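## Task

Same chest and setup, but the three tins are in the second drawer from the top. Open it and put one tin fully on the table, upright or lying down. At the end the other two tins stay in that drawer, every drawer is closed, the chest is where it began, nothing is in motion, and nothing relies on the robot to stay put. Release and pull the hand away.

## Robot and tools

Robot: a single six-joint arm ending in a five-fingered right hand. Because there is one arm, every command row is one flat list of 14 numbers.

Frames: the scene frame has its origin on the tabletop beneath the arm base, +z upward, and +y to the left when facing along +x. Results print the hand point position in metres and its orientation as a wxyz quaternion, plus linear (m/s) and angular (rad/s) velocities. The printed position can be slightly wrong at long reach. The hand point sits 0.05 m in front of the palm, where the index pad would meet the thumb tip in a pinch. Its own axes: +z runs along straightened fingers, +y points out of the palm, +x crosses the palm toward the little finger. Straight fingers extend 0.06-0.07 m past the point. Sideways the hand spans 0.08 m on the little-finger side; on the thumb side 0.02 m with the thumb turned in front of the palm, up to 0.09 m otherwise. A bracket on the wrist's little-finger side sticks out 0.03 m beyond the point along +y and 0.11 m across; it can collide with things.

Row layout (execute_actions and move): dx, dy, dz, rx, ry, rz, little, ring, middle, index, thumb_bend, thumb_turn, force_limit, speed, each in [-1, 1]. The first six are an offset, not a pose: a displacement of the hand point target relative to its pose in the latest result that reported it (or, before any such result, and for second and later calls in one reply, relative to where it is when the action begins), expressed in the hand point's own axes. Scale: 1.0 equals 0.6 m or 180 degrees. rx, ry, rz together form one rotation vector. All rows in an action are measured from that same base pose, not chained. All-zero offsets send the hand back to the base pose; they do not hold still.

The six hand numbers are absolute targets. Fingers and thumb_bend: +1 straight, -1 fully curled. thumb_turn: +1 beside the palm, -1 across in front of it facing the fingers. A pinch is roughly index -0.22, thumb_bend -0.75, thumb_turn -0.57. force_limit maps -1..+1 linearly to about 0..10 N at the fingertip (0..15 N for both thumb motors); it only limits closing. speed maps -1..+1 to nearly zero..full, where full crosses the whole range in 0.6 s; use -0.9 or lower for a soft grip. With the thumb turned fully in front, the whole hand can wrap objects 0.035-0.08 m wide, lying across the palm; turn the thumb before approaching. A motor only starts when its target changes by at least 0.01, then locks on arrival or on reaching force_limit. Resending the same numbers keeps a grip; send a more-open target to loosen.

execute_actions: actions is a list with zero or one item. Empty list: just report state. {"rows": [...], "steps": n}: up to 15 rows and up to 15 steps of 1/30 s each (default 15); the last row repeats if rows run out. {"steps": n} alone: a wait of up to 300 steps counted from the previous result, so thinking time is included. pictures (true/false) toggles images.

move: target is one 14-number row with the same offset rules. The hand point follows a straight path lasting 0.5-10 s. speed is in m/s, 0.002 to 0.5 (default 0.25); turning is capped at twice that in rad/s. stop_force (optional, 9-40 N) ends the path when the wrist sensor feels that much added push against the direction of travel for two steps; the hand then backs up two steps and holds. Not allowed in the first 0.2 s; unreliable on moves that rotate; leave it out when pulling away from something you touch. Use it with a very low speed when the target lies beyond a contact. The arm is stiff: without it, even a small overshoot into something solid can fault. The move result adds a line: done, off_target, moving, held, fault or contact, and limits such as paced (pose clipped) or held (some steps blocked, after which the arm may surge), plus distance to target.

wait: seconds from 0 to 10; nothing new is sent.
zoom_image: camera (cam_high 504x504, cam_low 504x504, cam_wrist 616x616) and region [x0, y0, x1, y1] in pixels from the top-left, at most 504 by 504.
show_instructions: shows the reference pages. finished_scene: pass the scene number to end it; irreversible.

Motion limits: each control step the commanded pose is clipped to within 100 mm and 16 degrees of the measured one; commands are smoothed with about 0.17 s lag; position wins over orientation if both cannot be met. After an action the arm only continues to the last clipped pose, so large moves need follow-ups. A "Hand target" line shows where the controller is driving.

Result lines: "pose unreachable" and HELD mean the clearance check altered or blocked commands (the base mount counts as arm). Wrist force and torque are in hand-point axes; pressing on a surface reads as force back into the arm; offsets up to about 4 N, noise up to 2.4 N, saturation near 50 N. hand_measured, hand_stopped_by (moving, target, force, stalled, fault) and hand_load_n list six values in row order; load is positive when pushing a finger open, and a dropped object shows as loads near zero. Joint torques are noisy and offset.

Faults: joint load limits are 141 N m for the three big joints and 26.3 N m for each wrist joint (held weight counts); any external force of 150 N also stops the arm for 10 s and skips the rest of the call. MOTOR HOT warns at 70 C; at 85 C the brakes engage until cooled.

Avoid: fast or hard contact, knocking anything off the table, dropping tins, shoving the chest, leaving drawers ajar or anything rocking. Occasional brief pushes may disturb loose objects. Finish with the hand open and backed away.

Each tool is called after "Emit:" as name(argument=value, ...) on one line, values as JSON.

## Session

Emit:
execute_actions(actions=[])

Scene clock: 0.00 s of 6600.00 s.
end_effector_position=(+0.5029, +0.0067, +0.1829) hand_measured=(+1.000, +1.000, +1.000, +1.000, +1.000, +1.000) hand_load_n=(+0.0, +0.0, +0.0, +0.0, +0.0, +0.0) hand_stopped_by=(target, target, target, target, target, target) hand_force_limit=0.00 hand_speed=-0.80 end_effector_quat_wxyz=(+0.230, -0.167, +0.809, +0.514) end_effector_velocity=(-0.000, +0.000, -0.000) end_effector_angular_velocity=(+0.001, +0.001, +0.000)
Joint positions: [-0.756 -0.848  1.664  0.997  0.748 -3.058]
Joint velocities: [-0.     0.001  0.001 -0.    -0.    -0.   ]
Joint torques (N m, as the arm reports them, + toward a larger angle): no reading
Wrist force (N, on the end effector, along its own x y z axes, offset not removed): no reading
Wrist torque (N m, same axes, about the end effector's origin, offset not removed): no reading
Hand target: +0.503, +0.007, +0.183; +0.230, -0.167, +0.809, +0.514

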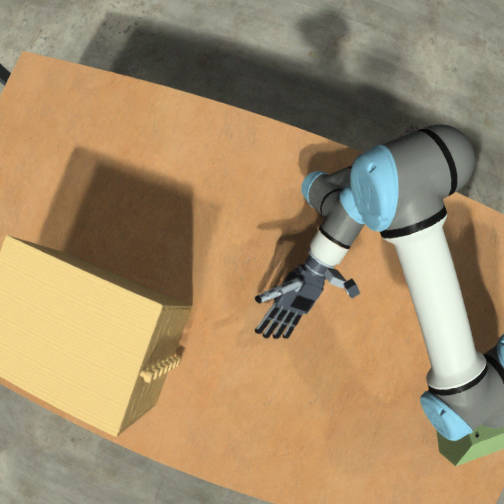

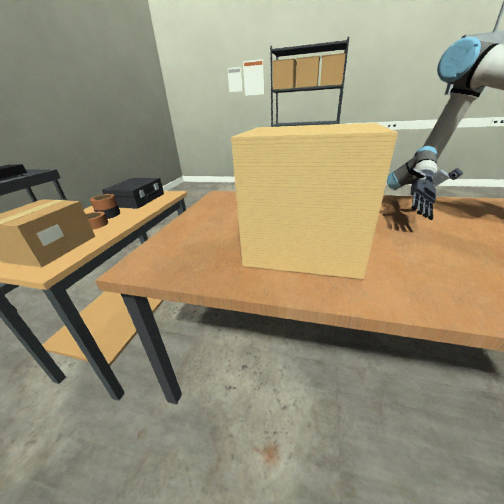

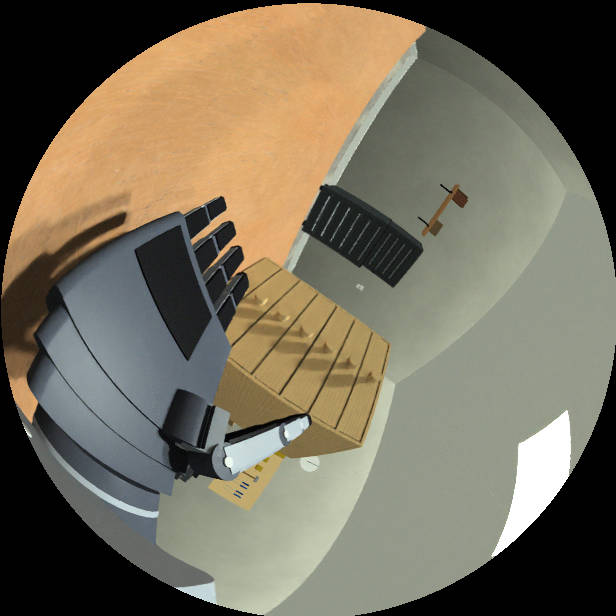

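Emit:
zoom_image(camera="cam_high", region=[0, 220, 280, 500])

Emit:
zoom_image(camera="cam_wrist", region=[200, 230, 420, 470])

Region (0, 220, 280, 500) of cam_high's 504x504 image, scaled by 1.800, with more detail than that image has.

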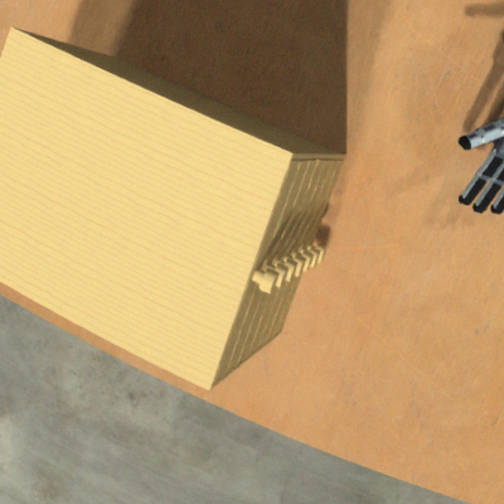

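Region (200, 230, 420, 470) of cam_wrist's 616x616 image, scaled by 2.100, with more detail than that image has; it fills the left 462 columns of this view, and the rest is white.

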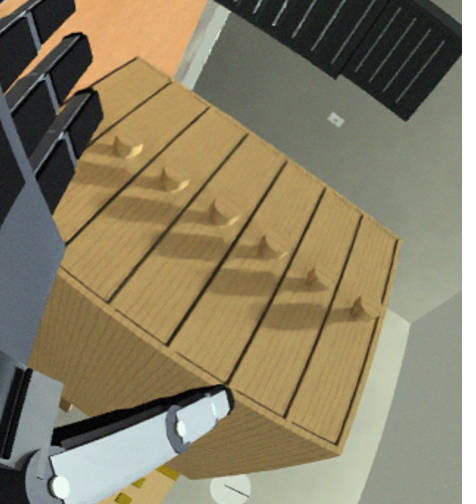

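Emit:
move(target=[-0.3275,0.1673,-0.2247,0.0653,-0.1302,-0.1236,-1,-1,-1,0.55,-0.62,-0.57,0,0.5], speed=0.35)

Scene clock: 32.40 s of 6600.00 s.
end_effector_position=(+0.5896, -0.0673, +0.4146) hand_measured=(-1.000, -1.000, -1.000, +0.550, -0.620, -0.570) hand_load_n=(+0.0, +0.0, +0.0, +0.0, +0.0, +0.0) hand_stopped_by=(target, target, target, target, target, target) hand_force_limit=0.00 hand_speed=0.50 end_effector_quat_wxyz=(+0.497, -0.187, +0.747, +0.399) end_effector_velocity=(+0.001, -0.001, +0.002) end_effector_angular_velocity=(-0.001, -0.004, -0.003)
Joint positions: [-0.755 -1.296  1.659  0.992  0.351 -3.052]
Joint velocities: [ 0.001 -0.004 -0.004 -0.005 -0.003  0.009]
Joint torques (N m, as the arm reports them, + toward a larger angle): [ 26.46 -50.55 -26.61   0.34  -4.     1.85]
Wrist force (N, on the end effector, along its own x y z axes, offset not removed): [1.5 1.8 -0.3]
Wrist torque (N m, same axes, about the end effector's origin, offset not removed): [0.28 0.05 0.55]
Hand target: +0.590, -0.067, +0.415; +0.498, -0.187, +0.747, +0.399
Off the commanded pose: 0.000 m, 0 deg.
After step 90, 27.87 s passed at rest.
move: done

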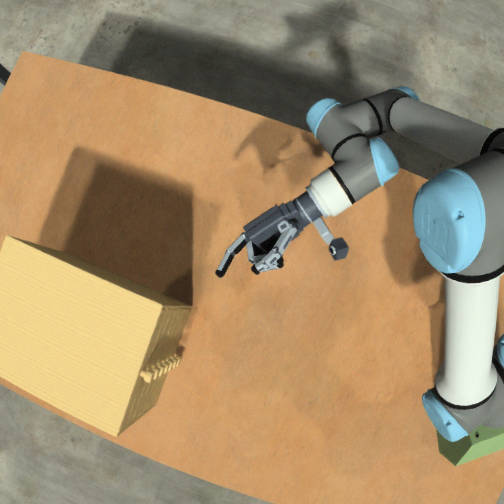

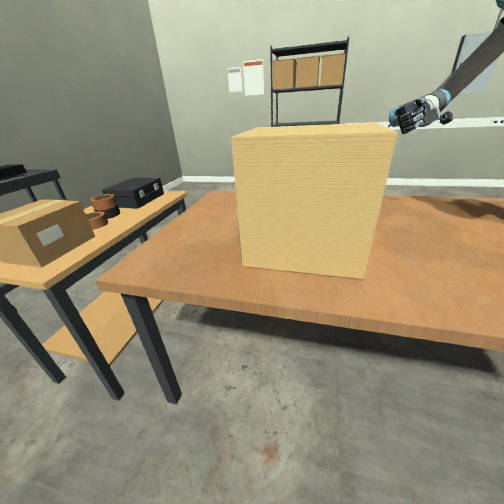

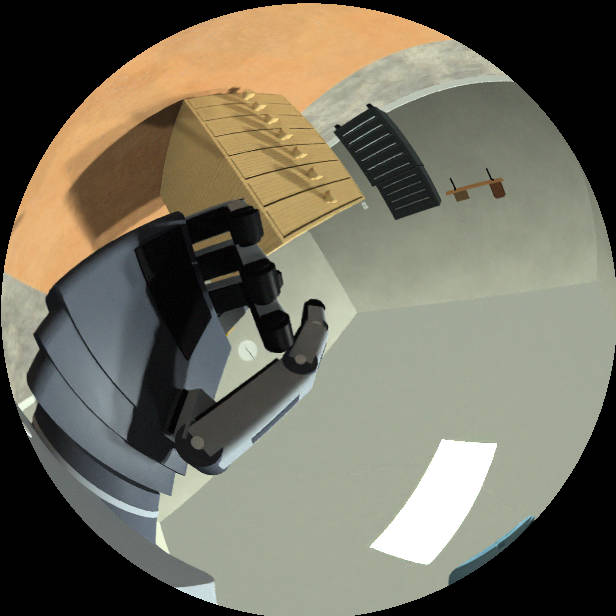

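Emit:
move(target=[-0.2805,0.0224,-0.1678,-0.0203,-0.2538,0,-1,-1,-1,0.55,-0.62,-0.57,0,0.5], speed=0.3)

Emit:
move(target=[0.3138,0.0463,-0.1493,-0.1445,0.0116,-0.3001,-1,-1,-1,0.55,-0.62,-0.57,0,0.5], speed=0.3)

Scene clock: 39.73 s of 6600.00 s.
end_effector_position=(+0.5940, -0.1576, +0.5888) hand_measured=(-1.000, -1.000, -1.000, +0.550, -0.620, -0.570) hand_load_n=(+0.0, +0.0, +0.0, +0.0, +0.0, +0.0) hand_stopped_by=(target, target, target, target, target, target) hand_force_limit=0.00 hand_speed=0.50 end_effector_quat_wxyz=(+0.742, -0.033, +0.483, +0.464) end_effector_velocity=(+0.000, -0.001, +0.002) end_effector_angular_velocity=(+0.008, -0.005, -0.001)
Joint positions: [-0.753 -1.293  1.661  1.008 -0.447 -3.074]
Joint velocities: [ 0.004  0.002 -0.001  0.006 -0.009 -0.005]
Joint torques (N m, as the arm reports them, + toward a larger angle): [ 25.32 -29.54 -26.58   4.08  -3.77  -1.65]
Wrist force (N, on the end effector, along its own x y z axes, offset not removed): [1.4 -0.6 -0.3]
Wrist torque (N m, same axes, about the end effector's origin, offset not removed): [-0.17 0.14 0.34]
Hand target: +0.594, -0.158, +0.589; +0.742, -0.033, +0.483, +0.464
Off the commanded pose: 0.000 m, 0 deg.
After step 90, 2.40 s passed at rest.
move: done

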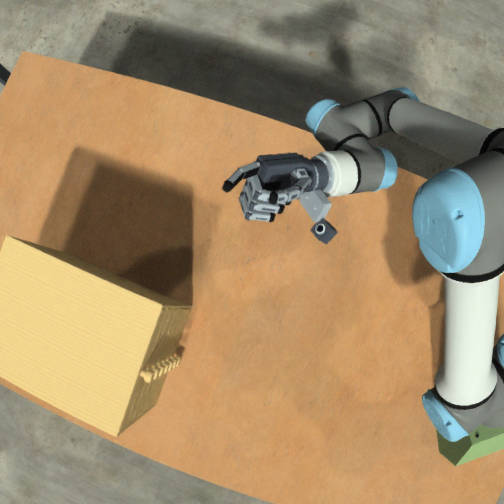

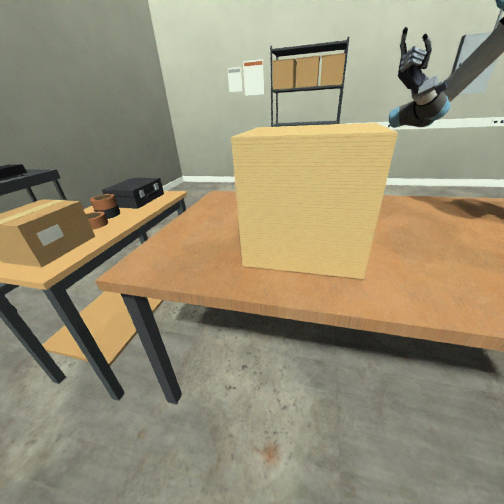

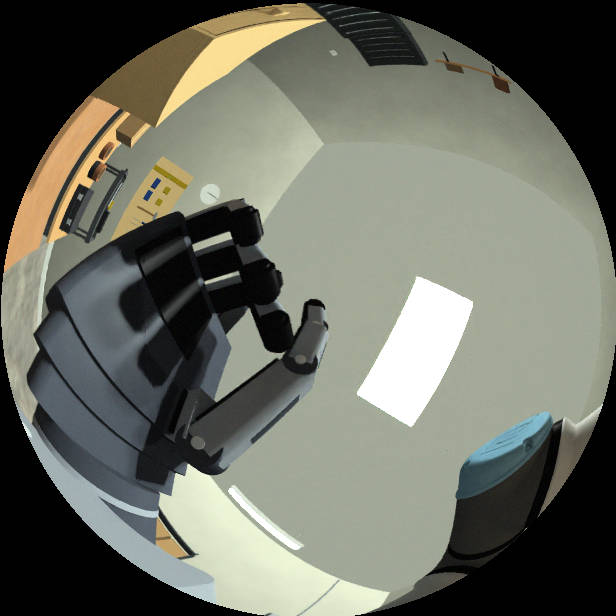

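Scene clock: 42.07 s of 6600.00 s.
end_effector_position=(+0.5321, -0.0629, +0.4118) hand_measured=(-1.000, -1.000, -1.000, +0.550, -0.620, -0.570) hand_load_n=(+0.0, +0.0, +0.0, +0.0, +0.0, +0.0) hand_stopped_by=(target, target, target, target, target, target) hand_force_limit=0.00 hand_speed=0.50 end_effector_quat_wxyz=(+0.836, -0.414, +0.316, +0.172) end_effector_velocity=(-0.001, +0.001, -0.001) end_effector_angular_velocity=(-0.009, -0.005, +0.003)
Joint positions: [-0.755 -1.294  1.657 -0.044 -0.445 -3.063]
Joint velocities: [ 0.001 -0.005  0.004 -0.018  0.001  0.011]
Joint torques (N m, as the arm reports them, + toward a larger angle): [  0.16 -49.97   3.61   0.23   1.61   1.81]
Wrist force (N, on the end effector, along its own x y z axes, offset not removed): [0.6 0.8 1.9]
Wrist torque (N m, same axes, about the end effector's origin, offset not removed): [0.02 0.13 0.31]
Hand target: +0.532, -0.063, +0.412; +0.836, -0.415, +0.316, +0.171
Off the commanded pose: 0.000 m, 0 deg.
move: done

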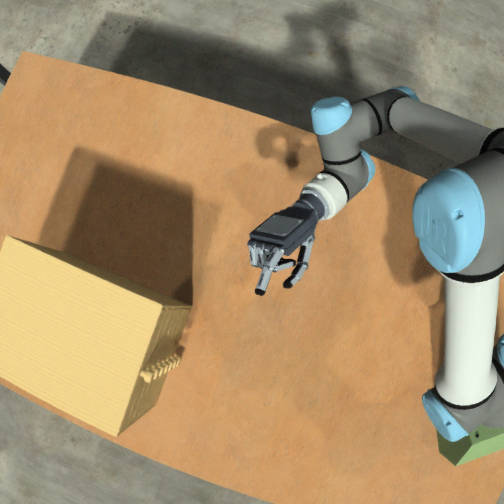

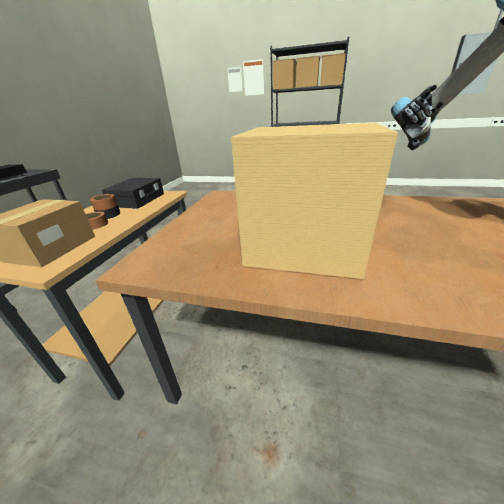

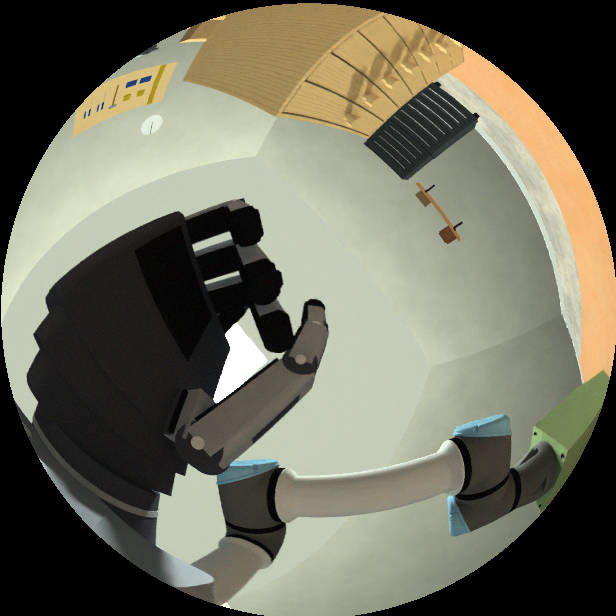

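Emit:
move(target=[0.3138,0.0463,-0.1493,-0.1445,0.0116,-0.3001,-1,-1,-1,0.55,-0.62,-0.57,0,0.5], speed=0.3)

Emit:
move(target=[0.3138,0.0463,-0.1493,-0.1445,0.0116,-0.3001,-1,-1,-1,0.55,-0.62,-0.57,0,0.5], speed=0.3)

Scene clock: 45.87 s of 6600.00 s.
end_effector_position=(+0.6217, -0.1134, +0.2287) hand_measured=(-1.000, -1.000, -1.000, +0.550, -0.620, -0.570) hand_load_n=(+0.0, +0.0, +0.0, +0.0, +0.0, +0.0) hand_stopped_by=(target, target, target, target, target, target) hand_force_limit=0.00 hand_speed=0.50 end_effector_quat_wxyz=(+0.707, -0.685, +0.065, -0.166) end_effector_velocity=(+0.001, +0.000, -0.003) end_effector_angular_velocity=(-0.015, -0.004, -0.003)
Joint positions: [-0.756 -1.296  1.658 -1.094 -0.448 -3.057]
Joint velocities: [ 0.001 -0.006  0.013 -0.04   0.001  0.021]
Joint torques (N m, as the arm reports them, + toward a larger angle): [ 25.6  -51.15   2.18  -1.95   2.85   1.83]
Wrist force (N, on the end effector, along its own x y z axes, offset not removed): [1.3 1.5 0.8]
Wrist torque (N m, same axes, about the end effector's origin, offset not removed): [0.18 0.13 0.33]
Hand target: +0.622, -0.113, +0.228; +0.706, -0.685, +0.064, -0.166
Off the commanded pose: 0.000 m, 0 deg.
move: done

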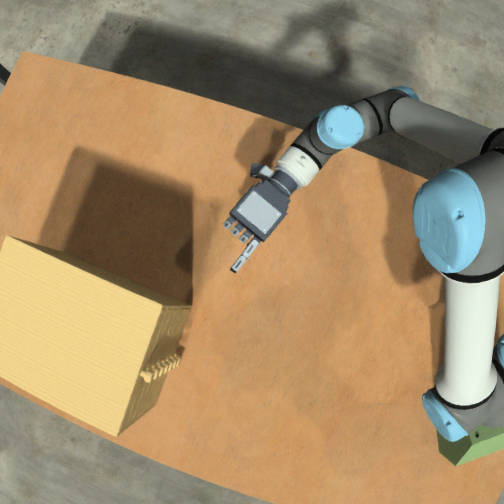

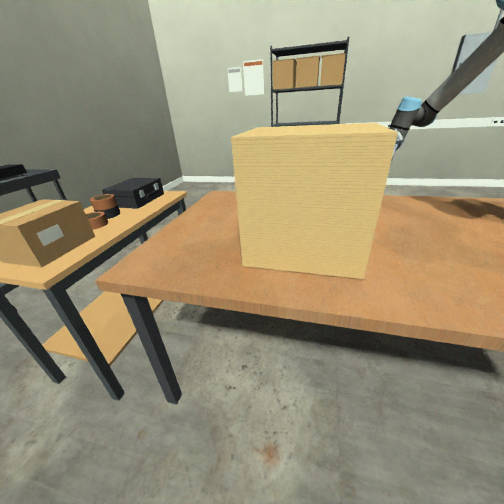

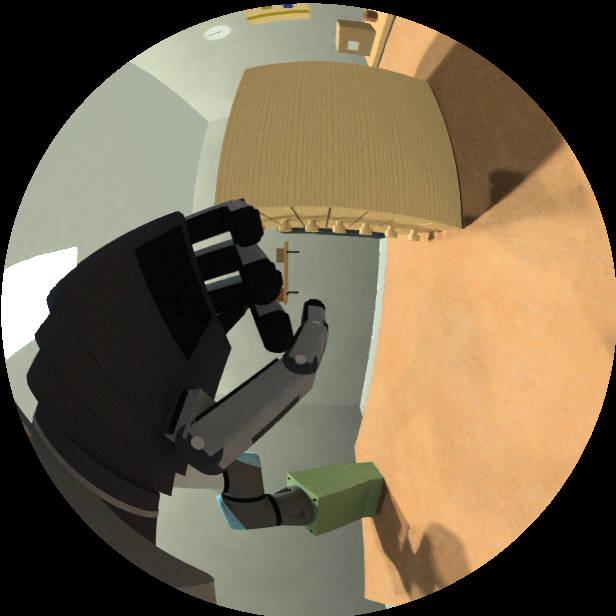

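Scene clock: 48.17 s of 6600.00 s.
end_effector_position=(+0.7733, -0.2586, +0.2220) hand_measured=(-1.000, -1.000, -1.000, +0.550, -0.620, -0.570) hand_load_n=(+0.0, +0.0, +0.0, +0.0, +0.0, +0.0) hand_stopped_by=(target, target, target, target, target, target) hand_force_limit=0.00 hand_speed=0.50 end_effector_quat_wxyz=(-0.389, +0.772, +0.204, +0.459) end_effector_velocity=(+0.002, -0.001, -0.001) end_effector_angular_velocity=(-0.011, -0.007, -0.007)
Joint positions: [-0.756 -1.297  1.659 -2.138 -0.45  -3.058]
Joint velocities: [ 0.002  0.003  0.006 -0.039 -0.001  0.018]
Joint torques (N m, as the arm reports them, + toward a larger angle): [ 26.75 -32.17  -1.61  -4.35  -1.33   1.73]
Wrist force (N, on the end effector, along its own x y z axes, offset not removed): [0.2 -0.9 0.4]
Wrist torque (N m, same axes, about the end effector's origin, offset not removed): [-0.17 0.26 0.16]
Hand target: +0.774, -0.259, +0.222; -0.388, +0.772, +0.204, +0.460
Off the commanded pose: 0.000 m, 0 deg.
move: done

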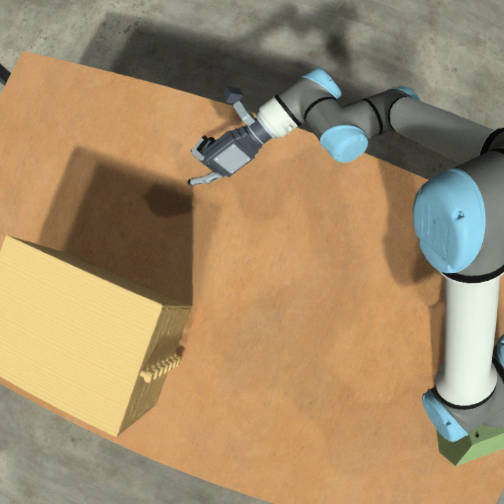

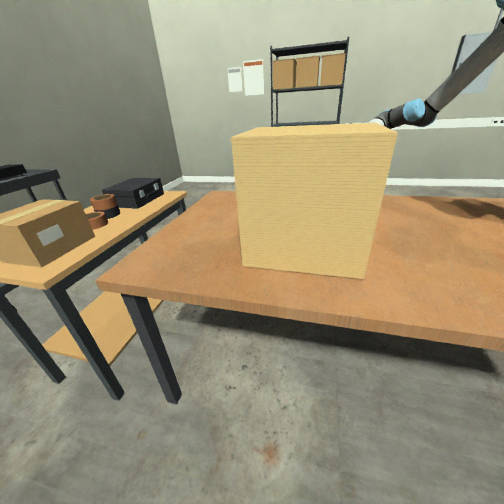

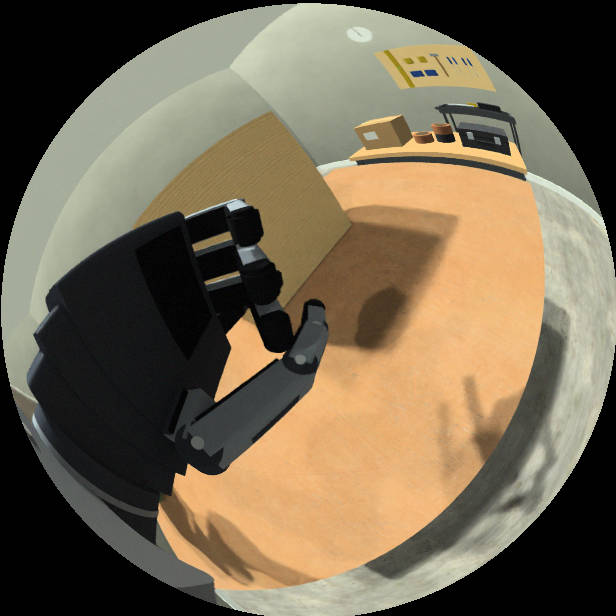

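Emit:
move(target=[-0.0588,-0.6768,0.3535,0.0897,-0.0614,-0.2127,-1,-1,-1,0.55,-0.62,-0.57,0.35,0.5], speed=0.3)

Scene clock: 56.40 s of 6600.00 s.
end_effector_position=(+0.5998, +0.1593, +0.3003) hand_measured=(-1.000, -1.000, -1.000, +0.550, -0.620, -0.570) hand_load_n=(+0.0, +0.0, +0.0, +0.0, +0.0, +0.0) hand_stopped_by=(target, target, target, target, target, target) hand_force_limit=0.35 hand_speed=0.50 end_effector_quat_wxyz=(-0.299, +0.642, +0.542, +0.453) end_effector_velocity=(-0.001, +0.002, +0.000) end_effector_angular_velocity=(-0.003, -0.002, -0.001)
Joint positions: [-0.148 -1.398  2.357 -3.021 -0.854 -3.158]
Joint velocities: [ 0.006  0.005  0.001 -0.013 -0.005  0.006]
Joint torques (N m, as the arm reports them, + toward a larger angle): [ 27.9  -15.42   7.66  -4.42  -1.35   1.58]
Wrist force (N, on the end effector, along its own x y z axes, offset not removed): [0.3 1.5 2.1]
Wrist torque (N m, same axes, about the end effector's origin, offset not removed): [-0.06 0.11 0.31]
Hand target: +0.600, +0.160, +0.300; -0.299, +0.642, +0.542, +0.453
Off the commanded pose: 0.000 m, 0 deg.
After step 90, 3.00 s passed at rest.
move: done

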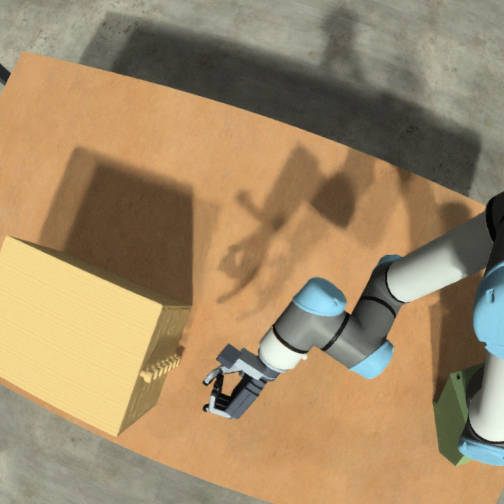

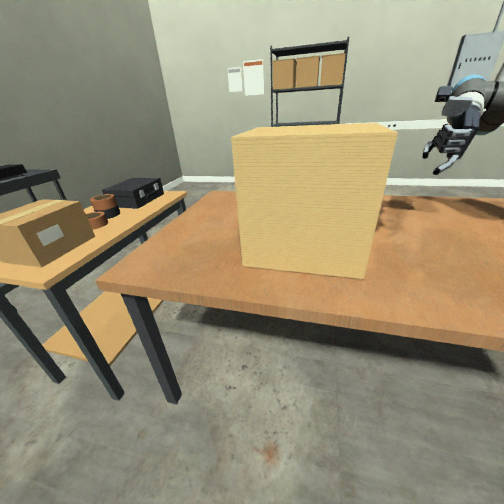

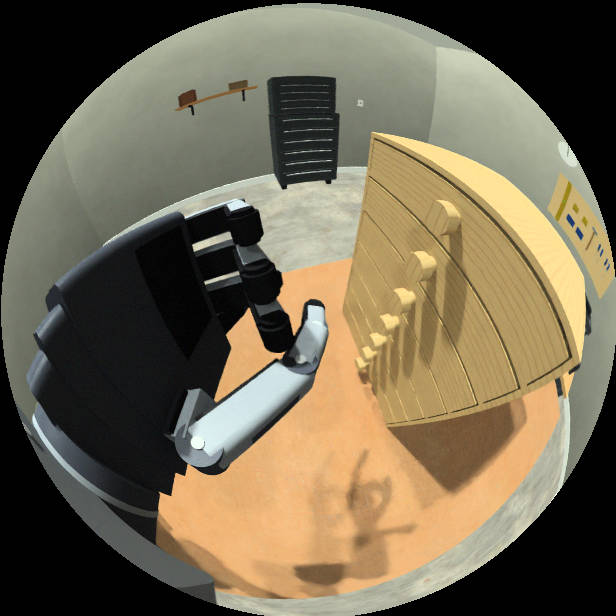

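Emit:
move(target=[0,0.126,0.0453,0,0,0,-1,-1,-1,0.55,-0.62,-0.57,0.35,0.5], speed=0.15)

Emit:
zoom_image(camera="cam_wrist", region=[220, 150, 520, 450])

Emit:
zoom_image(camera="cam_high", region=[90, 280, 270, 460])

Scene clock: 61.37 s of 6600.00 s.
end_effector_position=(+0.6796, +0.1653, +0.2974) hand_measured=(-1.000, -1.000, -1.000, +0.550, -0.620, -0.570) hand_load_n=(+0.0, +0.0, +0.0, +0.0, +0.0, +0.0) hand_stopped_by=(target, target, target, target, target, target) hand_force_limit=0.35 hand_speed=0.50 end_effector_quat_wxyz=(-0.299, +0.642, +0.542, +0.453) end_effector_velocity=(+0.002, +0.001, -0.000) end_effector_angular_velocity=(+0.000, +0.000, +0.002)
Joint positions: [-0.108 -1.28   2.128 -2.939 -0.874 -3.112]
Joint velocities: [ 0.002  0.004 -0.006  0.003 -0.001  0.   ]
Joint torques (N m, as the arm reports them, + toward a larger angle): [ 30.62 -19.8  -23.51  -0.71  -1.39   1.54]
Wrist force (N, on the end effector, along its own x y z axes, offset not removed): [0.7 2.8 -2.0]
Wrist torque (N m, same axes, about the end effector's origin, offset not removed): [0.59 0.26 0.35]
Hand target: +0.680, +0.165, +0.297; -0.299, +0.642, +0.542, +0.453
Off the commanded pose: 0.000 m, 0 deg.
After step 90, 0.87 s passed at rest.
move: done

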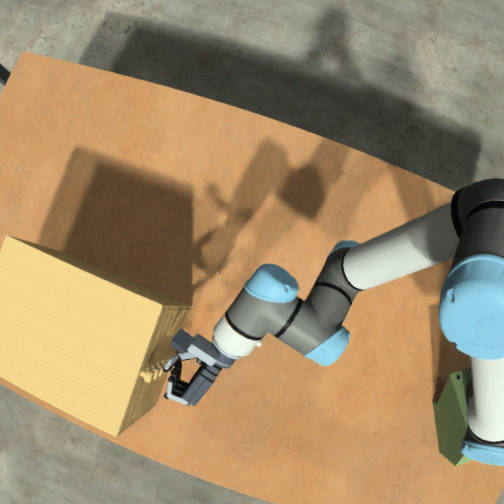

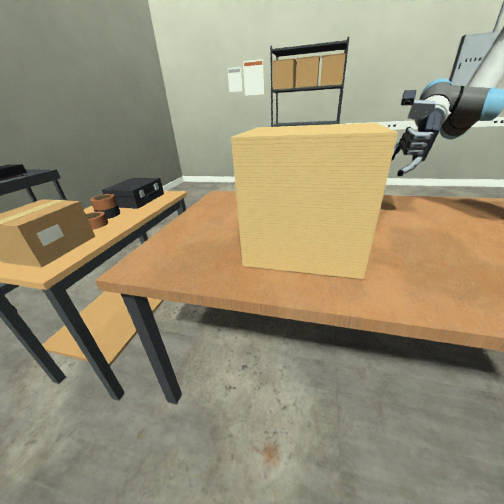

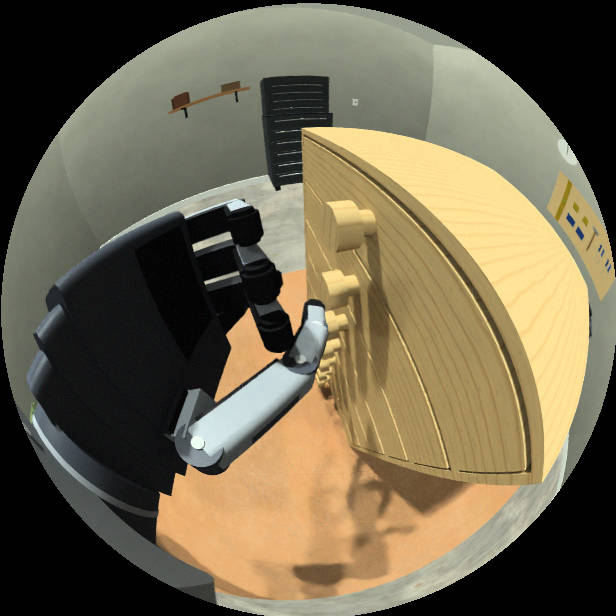

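Region (220, 150, 520, 450) of cam_wrist's 616x616 image, scaled by 1.680, with more detail than that image has.

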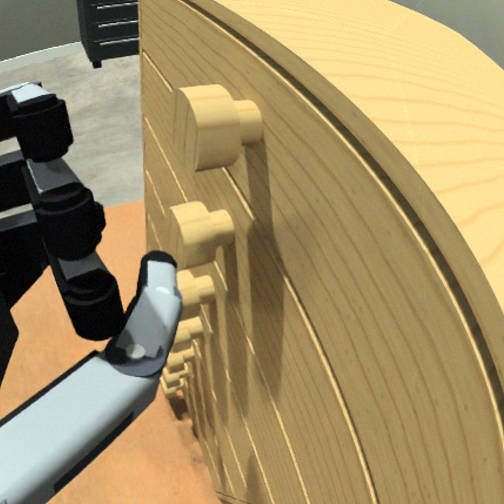

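Region (90, 280, 270, 460) of cam_high's 504x504 image, scaled by 2.800, with more detail than that image has.

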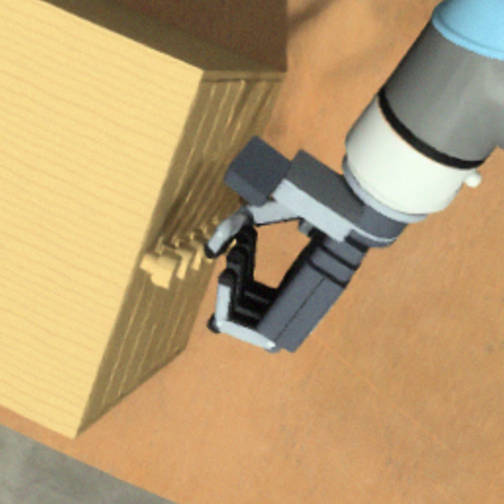

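Emit:
move(target=[-0.001,0.0183,-0.0174,0,0,0,-1,-1,-1,0.55,-0.62,-0.57,0.35,0.5], speed=0.05)

Emit:
zoom_image(camera="cam_wrist", region=[220, 180, 440, 400])

Emit:
zoom_image(camera="cam_high", region=[110, 320, 220, 430])

Scene clock: 70.20 s of 6600.00 s.
end_effector_position=(+0.6874, +0.1535, +0.3022) hand_measured=(-1.000, -1.000, -1.000, +0.550, -0.620, -0.570) hand_load_n=(+0.0, +0.0, +0.0, +0.0, +0.0, +0.0) hand_stopped_by=(target, target, target, target, target, target) hand_force_limit=0.35 hand_speed=0.50 end_effector_quat_wxyz=(-0.299, +0.642, +0.542, +0.453) end_effector_velocity=(+0.001, -0.002, +0.001) end_effector_angular_velocity=(+0.000, +0.000, +0.002)
Joint positions: [-0.123 -1.3    2.109 -2.889 -0.866 -3.129]
Joint velocities: [-0.002 -0.004 -0.003  0.01   0.001 -0.005]
Joint torques (N m, as the arm reports them, + toward a larger angle): [  5.48 -42.58 -24.08  -0.5    3.92  -1.6 ]
Wrist force (N, on the end effector, along its own x y z axes, offset not removed): [3.9 1.6 -0.1]
Wrist torque (N m, same axes, about the end effector's origin, offset not removed): [0.28 -0.26 0.53]
Hand target: +0.688, +0.153, +0.302; -0.299, +0.642, +0.542, +0.453
Off the commanded pose: 0.000 m, 0 deg.
After step 90, 5.03 s passed at rest.
move: done

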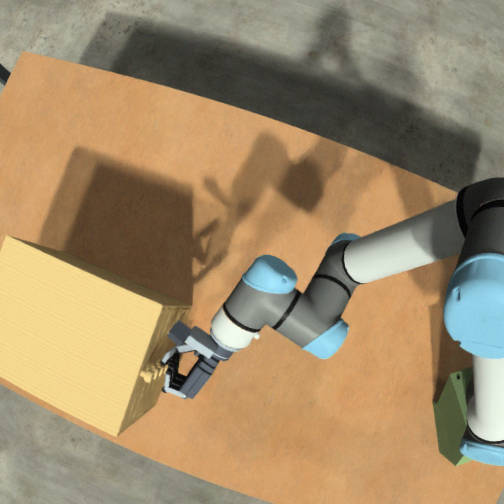

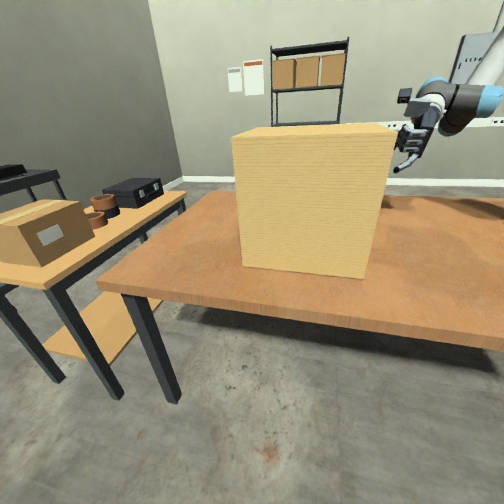

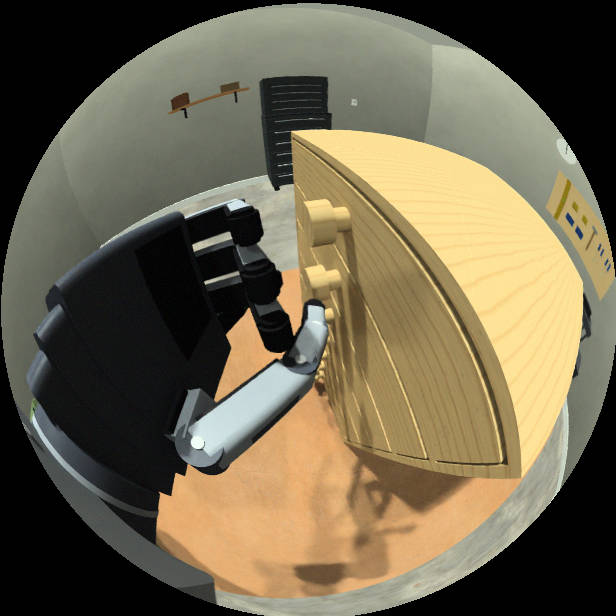

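Region (220, 180, 440, 400) of cam_wrist's 616x616 image, scaled by 2.291, with more detail than that image has.

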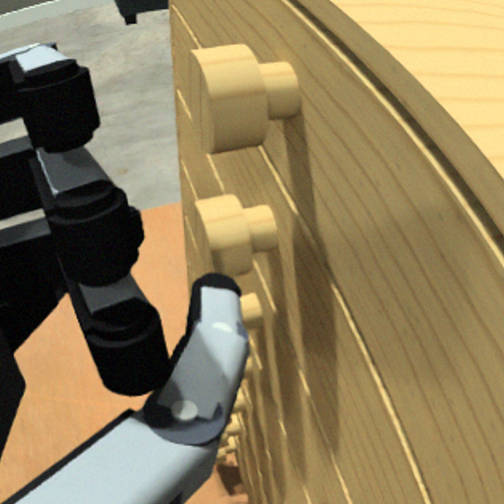

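Region (110, 320, 220, 430) of cam_high's 504x504 image, scaled by 4.582, with more detail than that image has.

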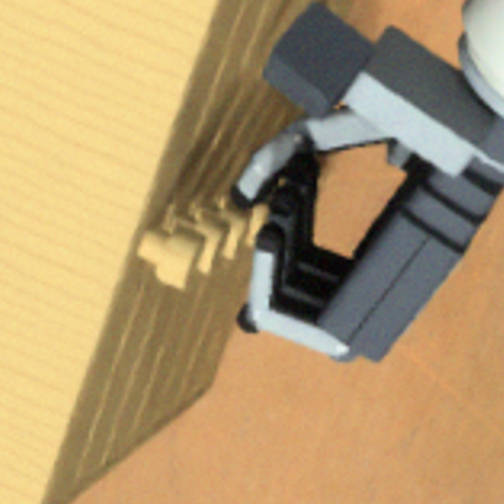

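Emit:
move(target=[0.0075,0.0218,0.0023,0,0,0,-1,-1,-1,0.55,-0.62,-0.57,0.35,0.5], speed=0.02, stop_force=9)

Emit:
zoom_image(camera="cam_wrist", region=[220, 180, 440, 400])

Emit:
zoom_image(camera="cam_high", region=[110, 320, 220, 430])

Scene clock: 76.77 s of 6600.00 s.
end_effector_position=(+0.7001, +0.1536, +0.3070) hand_measured=(-1.000, -1.000, -1.000, +0.550, -0.620, -0.570) hand_load_n=(+0.0, +0.0, +0.0, +0.0, +0.0, +0.0) hand_stopped_by=(target, target, target, target, target, target) hand_force_limit=0.35 hand_speed=0.50 end_effector_quat_wxyz=(-0.299, +0.642, +0.542, +0.453) end_effector_velocity=(+0.002, -0.000, +0.000) end_effector_angular_velocity=(-0.000, +0.000, +0.000)
Joint positions: [-0.114 -1.292  2.07  -2.866 -0.87  -3.12 ]
Joint velocities: [ 0.001  0.002 -0.006  0.005 -0.001  0.001]
Joint torques (N m, as the arm reports them, + toward a larger angle): [ 31.97 -20.84 -25.12  -0.43  -1.49   1.68]
Wrist force (N, on the end effector, along its own x y z axes, offset not removed): [3.0 -0.1 -0.8]
Wrist torque (N m, same axes, about the end effector's origin, offset not removed): [0.01 -0.23 0.54]
Hand target: +0.700, +0.154, +0.307; -0.299, +0.642, +0.542, +0.453
Off the commanded pose: 0.000 m, 0 deg.
After step 90, 2.60 s passed at rest.
move: done

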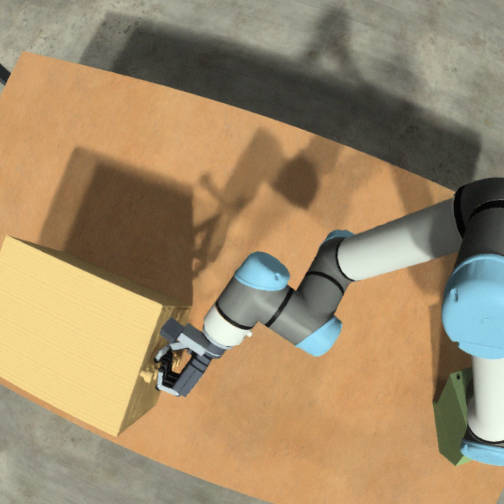

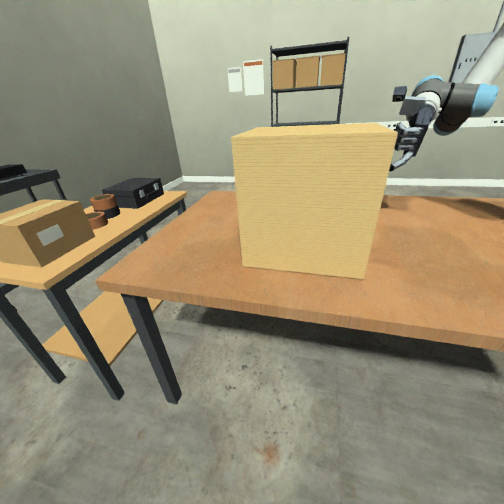

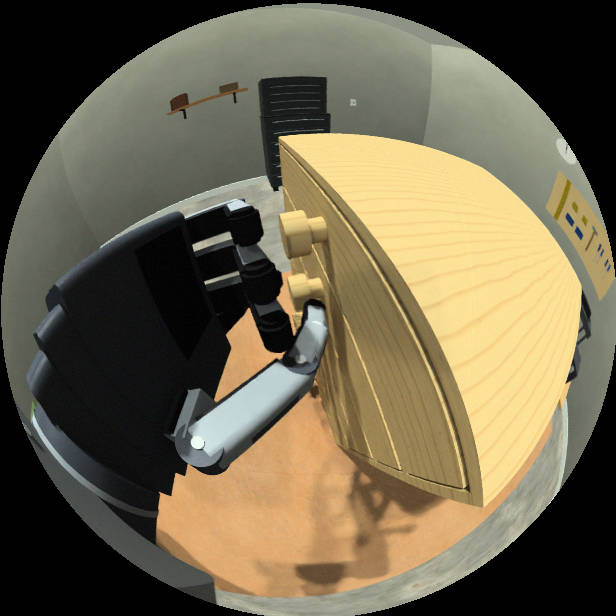

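Region (220, 180, 440, 400) of cam_wrist's 616x616 image, scaled by 2.291, with more detail than that image has.

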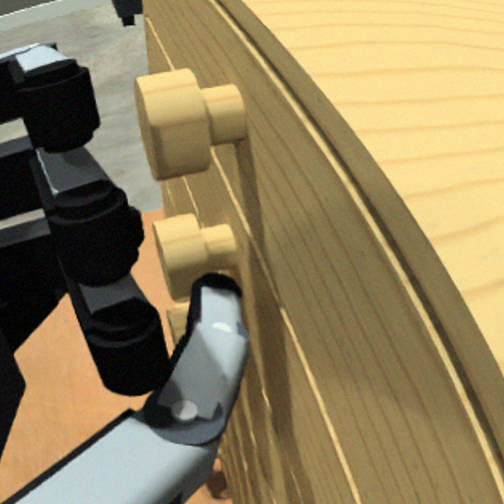

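Region (110, 320, 220, 430) of cam_high's 504x504 image, scaled by 4.582, with more detail than that image has.

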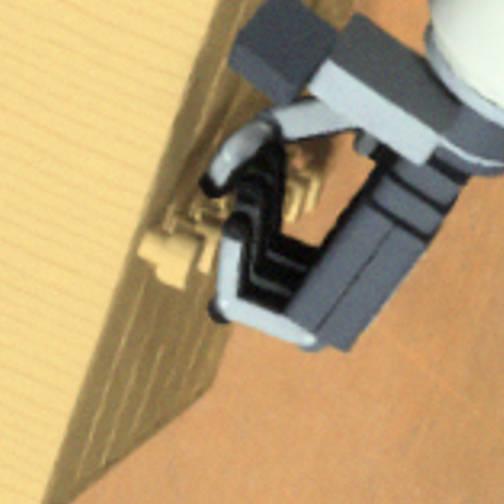

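Emit:
execute_actions(actions=[{"rows":[[0,0,0,0,0,0,-1,-1,-1,0,-1,-0.57,0.35,-0.7]],"steps":15}], pictures=false)

Emit:
wait(seconds=1)

Emit:
zoom_image(camera="cam_wrist", region=[220, 180, 440, 400])

Emit:
zoom_image(camera="cam_high", region=[110, 320, 220, 430])

Scene clock: 79.30 s of 6600.00 s.
end_effector_position=(+0.7000, +0.1537, +0.3069) hand_measured=(-1.000, -1.000, -1.000, +0.352, -0.746, -0.570) hand_load_n=(+0.0, +0.0, +0.0, +2.0, +0.0, +0.0) hand_stopped_by=(target, target, target, moving, moving, target) hand_force_limit=0.35 hand_speed=-0.70 end_effector_quat_wxyz=(-0.299, +0.642, +0.542, +0.453) end_effector_velocity=(-0.001, +0.000, -0.000) end_effector_angular_velocity=(+0.000, +0.002, +0.000)
Joint positions: [-0.114 -1.291  2.07  -2.866 -0.87  -3.12 ]
Joint velocities: [-0.    -0.     0.001  0.     0.     0.   ]
Joint torques (N m, as the arm reports them, + toward a larger angle): [  7.45 -40.59  -0.09  -4.8    3.05  -1.81]
Wrist force (N, on the end effector, along its own x y z axes, offset not removed): [2.0 -3.6 3.6]
Wrist torque (N m, same axes, about the end effector's origin, offset not removed): [0.14 -0.08 0.39]
Hand target: +0.700, +0.154, +0.307; -0.299, +0.642, +0.542, +0.453
Off the commanded pose: 0.000 m, 0 deg.
Steps of this call (steps 1 to 61: nothing new was sent; steps 62 to 76: all 15 steps of this action). Readings (end_effector_position | what the end effector reports):
62: (+0.7004, +0.1536, +0.3071) | hand_measured=(-1.000, -1.000, -1.000, +0.550, -0.620, -0.570) hand_load_n=(+0.0, +0.0, +0.0, +0.0, +0.0, +0.0) hand_stopped_by=(target, target, target, moving, moving, target) hand_force_limit=0.35 hand_speed=-0.70
63: (+0.7004, +0.1536, +0.3071) | hand_measured=(-1.000, -1.000, -1.000, +0.550, -0.620, -0.570) hand_load_n=(+0.0, +0.0, +0.0, +0.0, +0.0, +0.0) hand_stopped_by=(target, target, target, moving, moving, target) hand_force_limit=0.35 hand_speed=-0.70
65: (+0.7003, +0.1536, +0.3071) | hand_measured=(-1.000, -1.000, -1.000, +0.534, -0.630, -0.570) hand_load_n=(+0.0, +0.0, +0.0, +0.0, +0.0, +0.0) hand_stopped_by=(target, target, target, moving, moving, target) hand_force_limit=0.35 hand_speed=-0.70
69: (+0.7001, +0.1537, +0.3070) | hand_measured=(-1.000, -1.000, -1.000, +0.468, -0.672, -0.570) hand_load_n=(+0.0, +0.0, +0.0, +0.0, +0.0, +0.0) hand_stopped_by=(target, target, target, moving, moving, target) hand_force_limit=0.35 hand_speed=-0.70
76: the state above

Scene clock: 80.30 s of 6600.00 s.
end_effector_position=(+0.7001, +0.1536, +0.3070) hand_measured=(-1.000, -1.000, -1.000, +0.338, -1.000, -0.570) hand_load_n=(+0.0, +0.0, +0.0, +7.5, +0.0, +0.0) hand_stopped_by=(target, target, target, force, target, target) hand_force_limit=0.35 hand_speed=-0.70 end_effector_quat_wxyz=(-0.299, +0.642, +0.542, +0.453) end_effector_velocity=(-0.000, +0.001, +0.000) end_effector_angular_velocity=(+0.000, -0.000, +0.001)
Joint positions: [-0.114 -1.292  2.07  -2.866 -0.87  -3.12 ]
Joint velocities: [ 0.001 -0.     0.     0.    -0.    -0.   ]
Joint torques (N m, as the arm reports them, + toward a larger angle): [  1.57 -46.59 -20.16  -6.58   3.6   -1.88]
Wrist force (N, on the end effector, along its own x y z axes, offset not removed): [1.0 -4.2 8.4]
Wrist torque (N m, same axes, about the end effector's origin, offset not removed): [0.14 0.12 0.39]
Hand target: +0.700, +0.154, +0.307; -0.299, +0.642, +0.542, +0.453
Off the commanded pose: 0.000 m, 0 deg.
Steps of this call (steps 1 to 30: nothing new was sent). Readings (end_effector_position | what the end effector reports):
1: (+0.7000, +0.1537, +0.3069) | hand_measured=(-1.000, -1.000, -1.000, +0.336, -0.756, -0.570) hand_load_n=(+0.0, +0.0, +0.0, +7.0, +0.0, +0.0) hand_stopped_by=(target, target, target, force, moving, target) hand_force_limit=0.35 hand_speed=-0.70
2: (+0.7000, +0.1537, +0.3069) | hand_measured=(-1.000, -1.000, -1.000, +0.336, -0.766, -0.570) hand_load_n=(+0.0, +0.0, +0.0, +6.5, +0.0, +0.0) hand_stopped_by=(target, target, target, force, moving, target) hand_force_limit=0.35 hand_speed=-0.70
4: (+0.7000, +0.1537, +0.3070) | hand_measured=(-1.000, -1.000, -1.000, +0.338, -0.788, -0.570) hand_load_n=(+0.0, +0.0, +0.0, +6.5, +0.0, +0.0) hand_stopped_by=(target, target, target, force, moving, target) hand_force_limit=0.35 hand_speed=-0.70
8: (+0.7000, +0.1537, +0.3070) | hand_measured=(-1.000, -1.000, -1.000, +0.338, -0.830, -0.570) hand_load_n=(+0.0, +0.0, +0.0, +6.5, +0.0, +0.0) hand_stopped_by=(target, target, target, force, moving, target) hand_force_limit=0.35 hand_speed=-0.70
30: the state above

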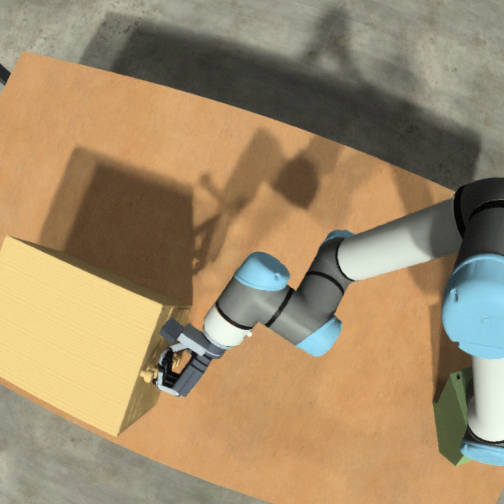

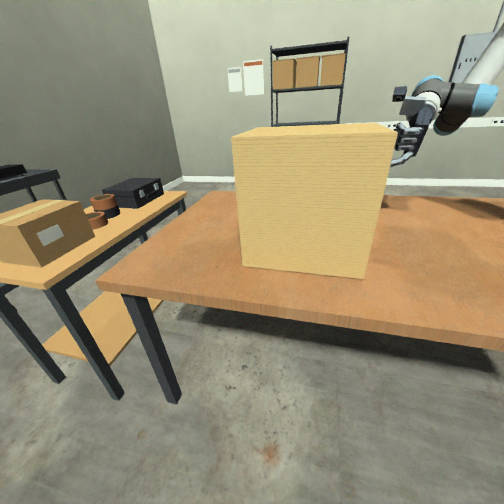

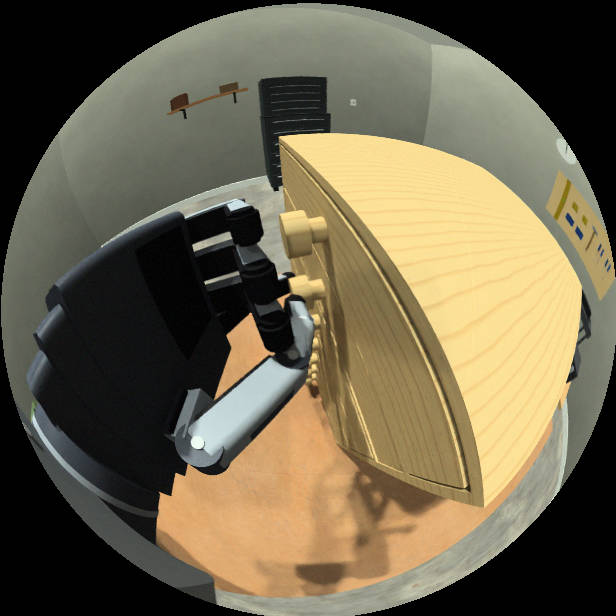

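Region (220, 180, 440, 400) of cam_wrist's 616x616 image, scaled by 2.291, with more detail than that image has.

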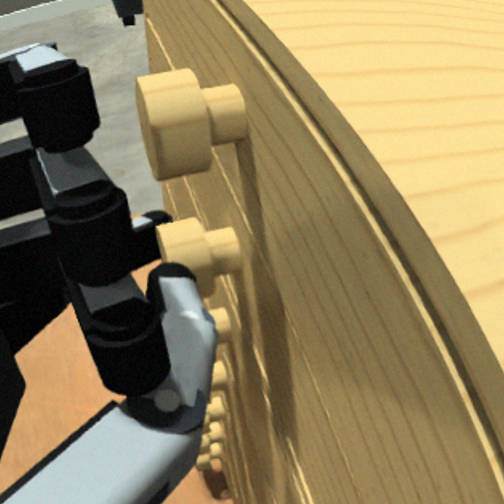

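Region (110, 320, 220, 430) of cam_high's 504x504 image, scaled by 4.582, with more detail than that image has.

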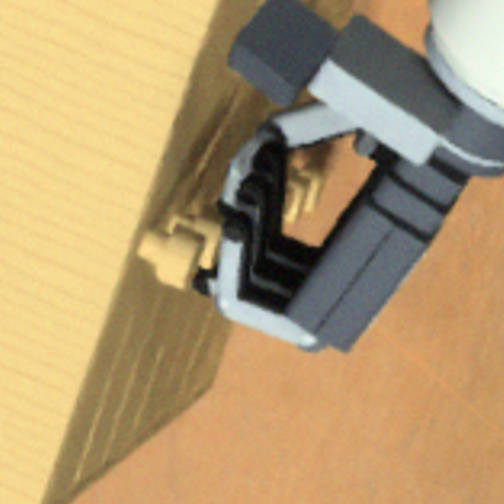

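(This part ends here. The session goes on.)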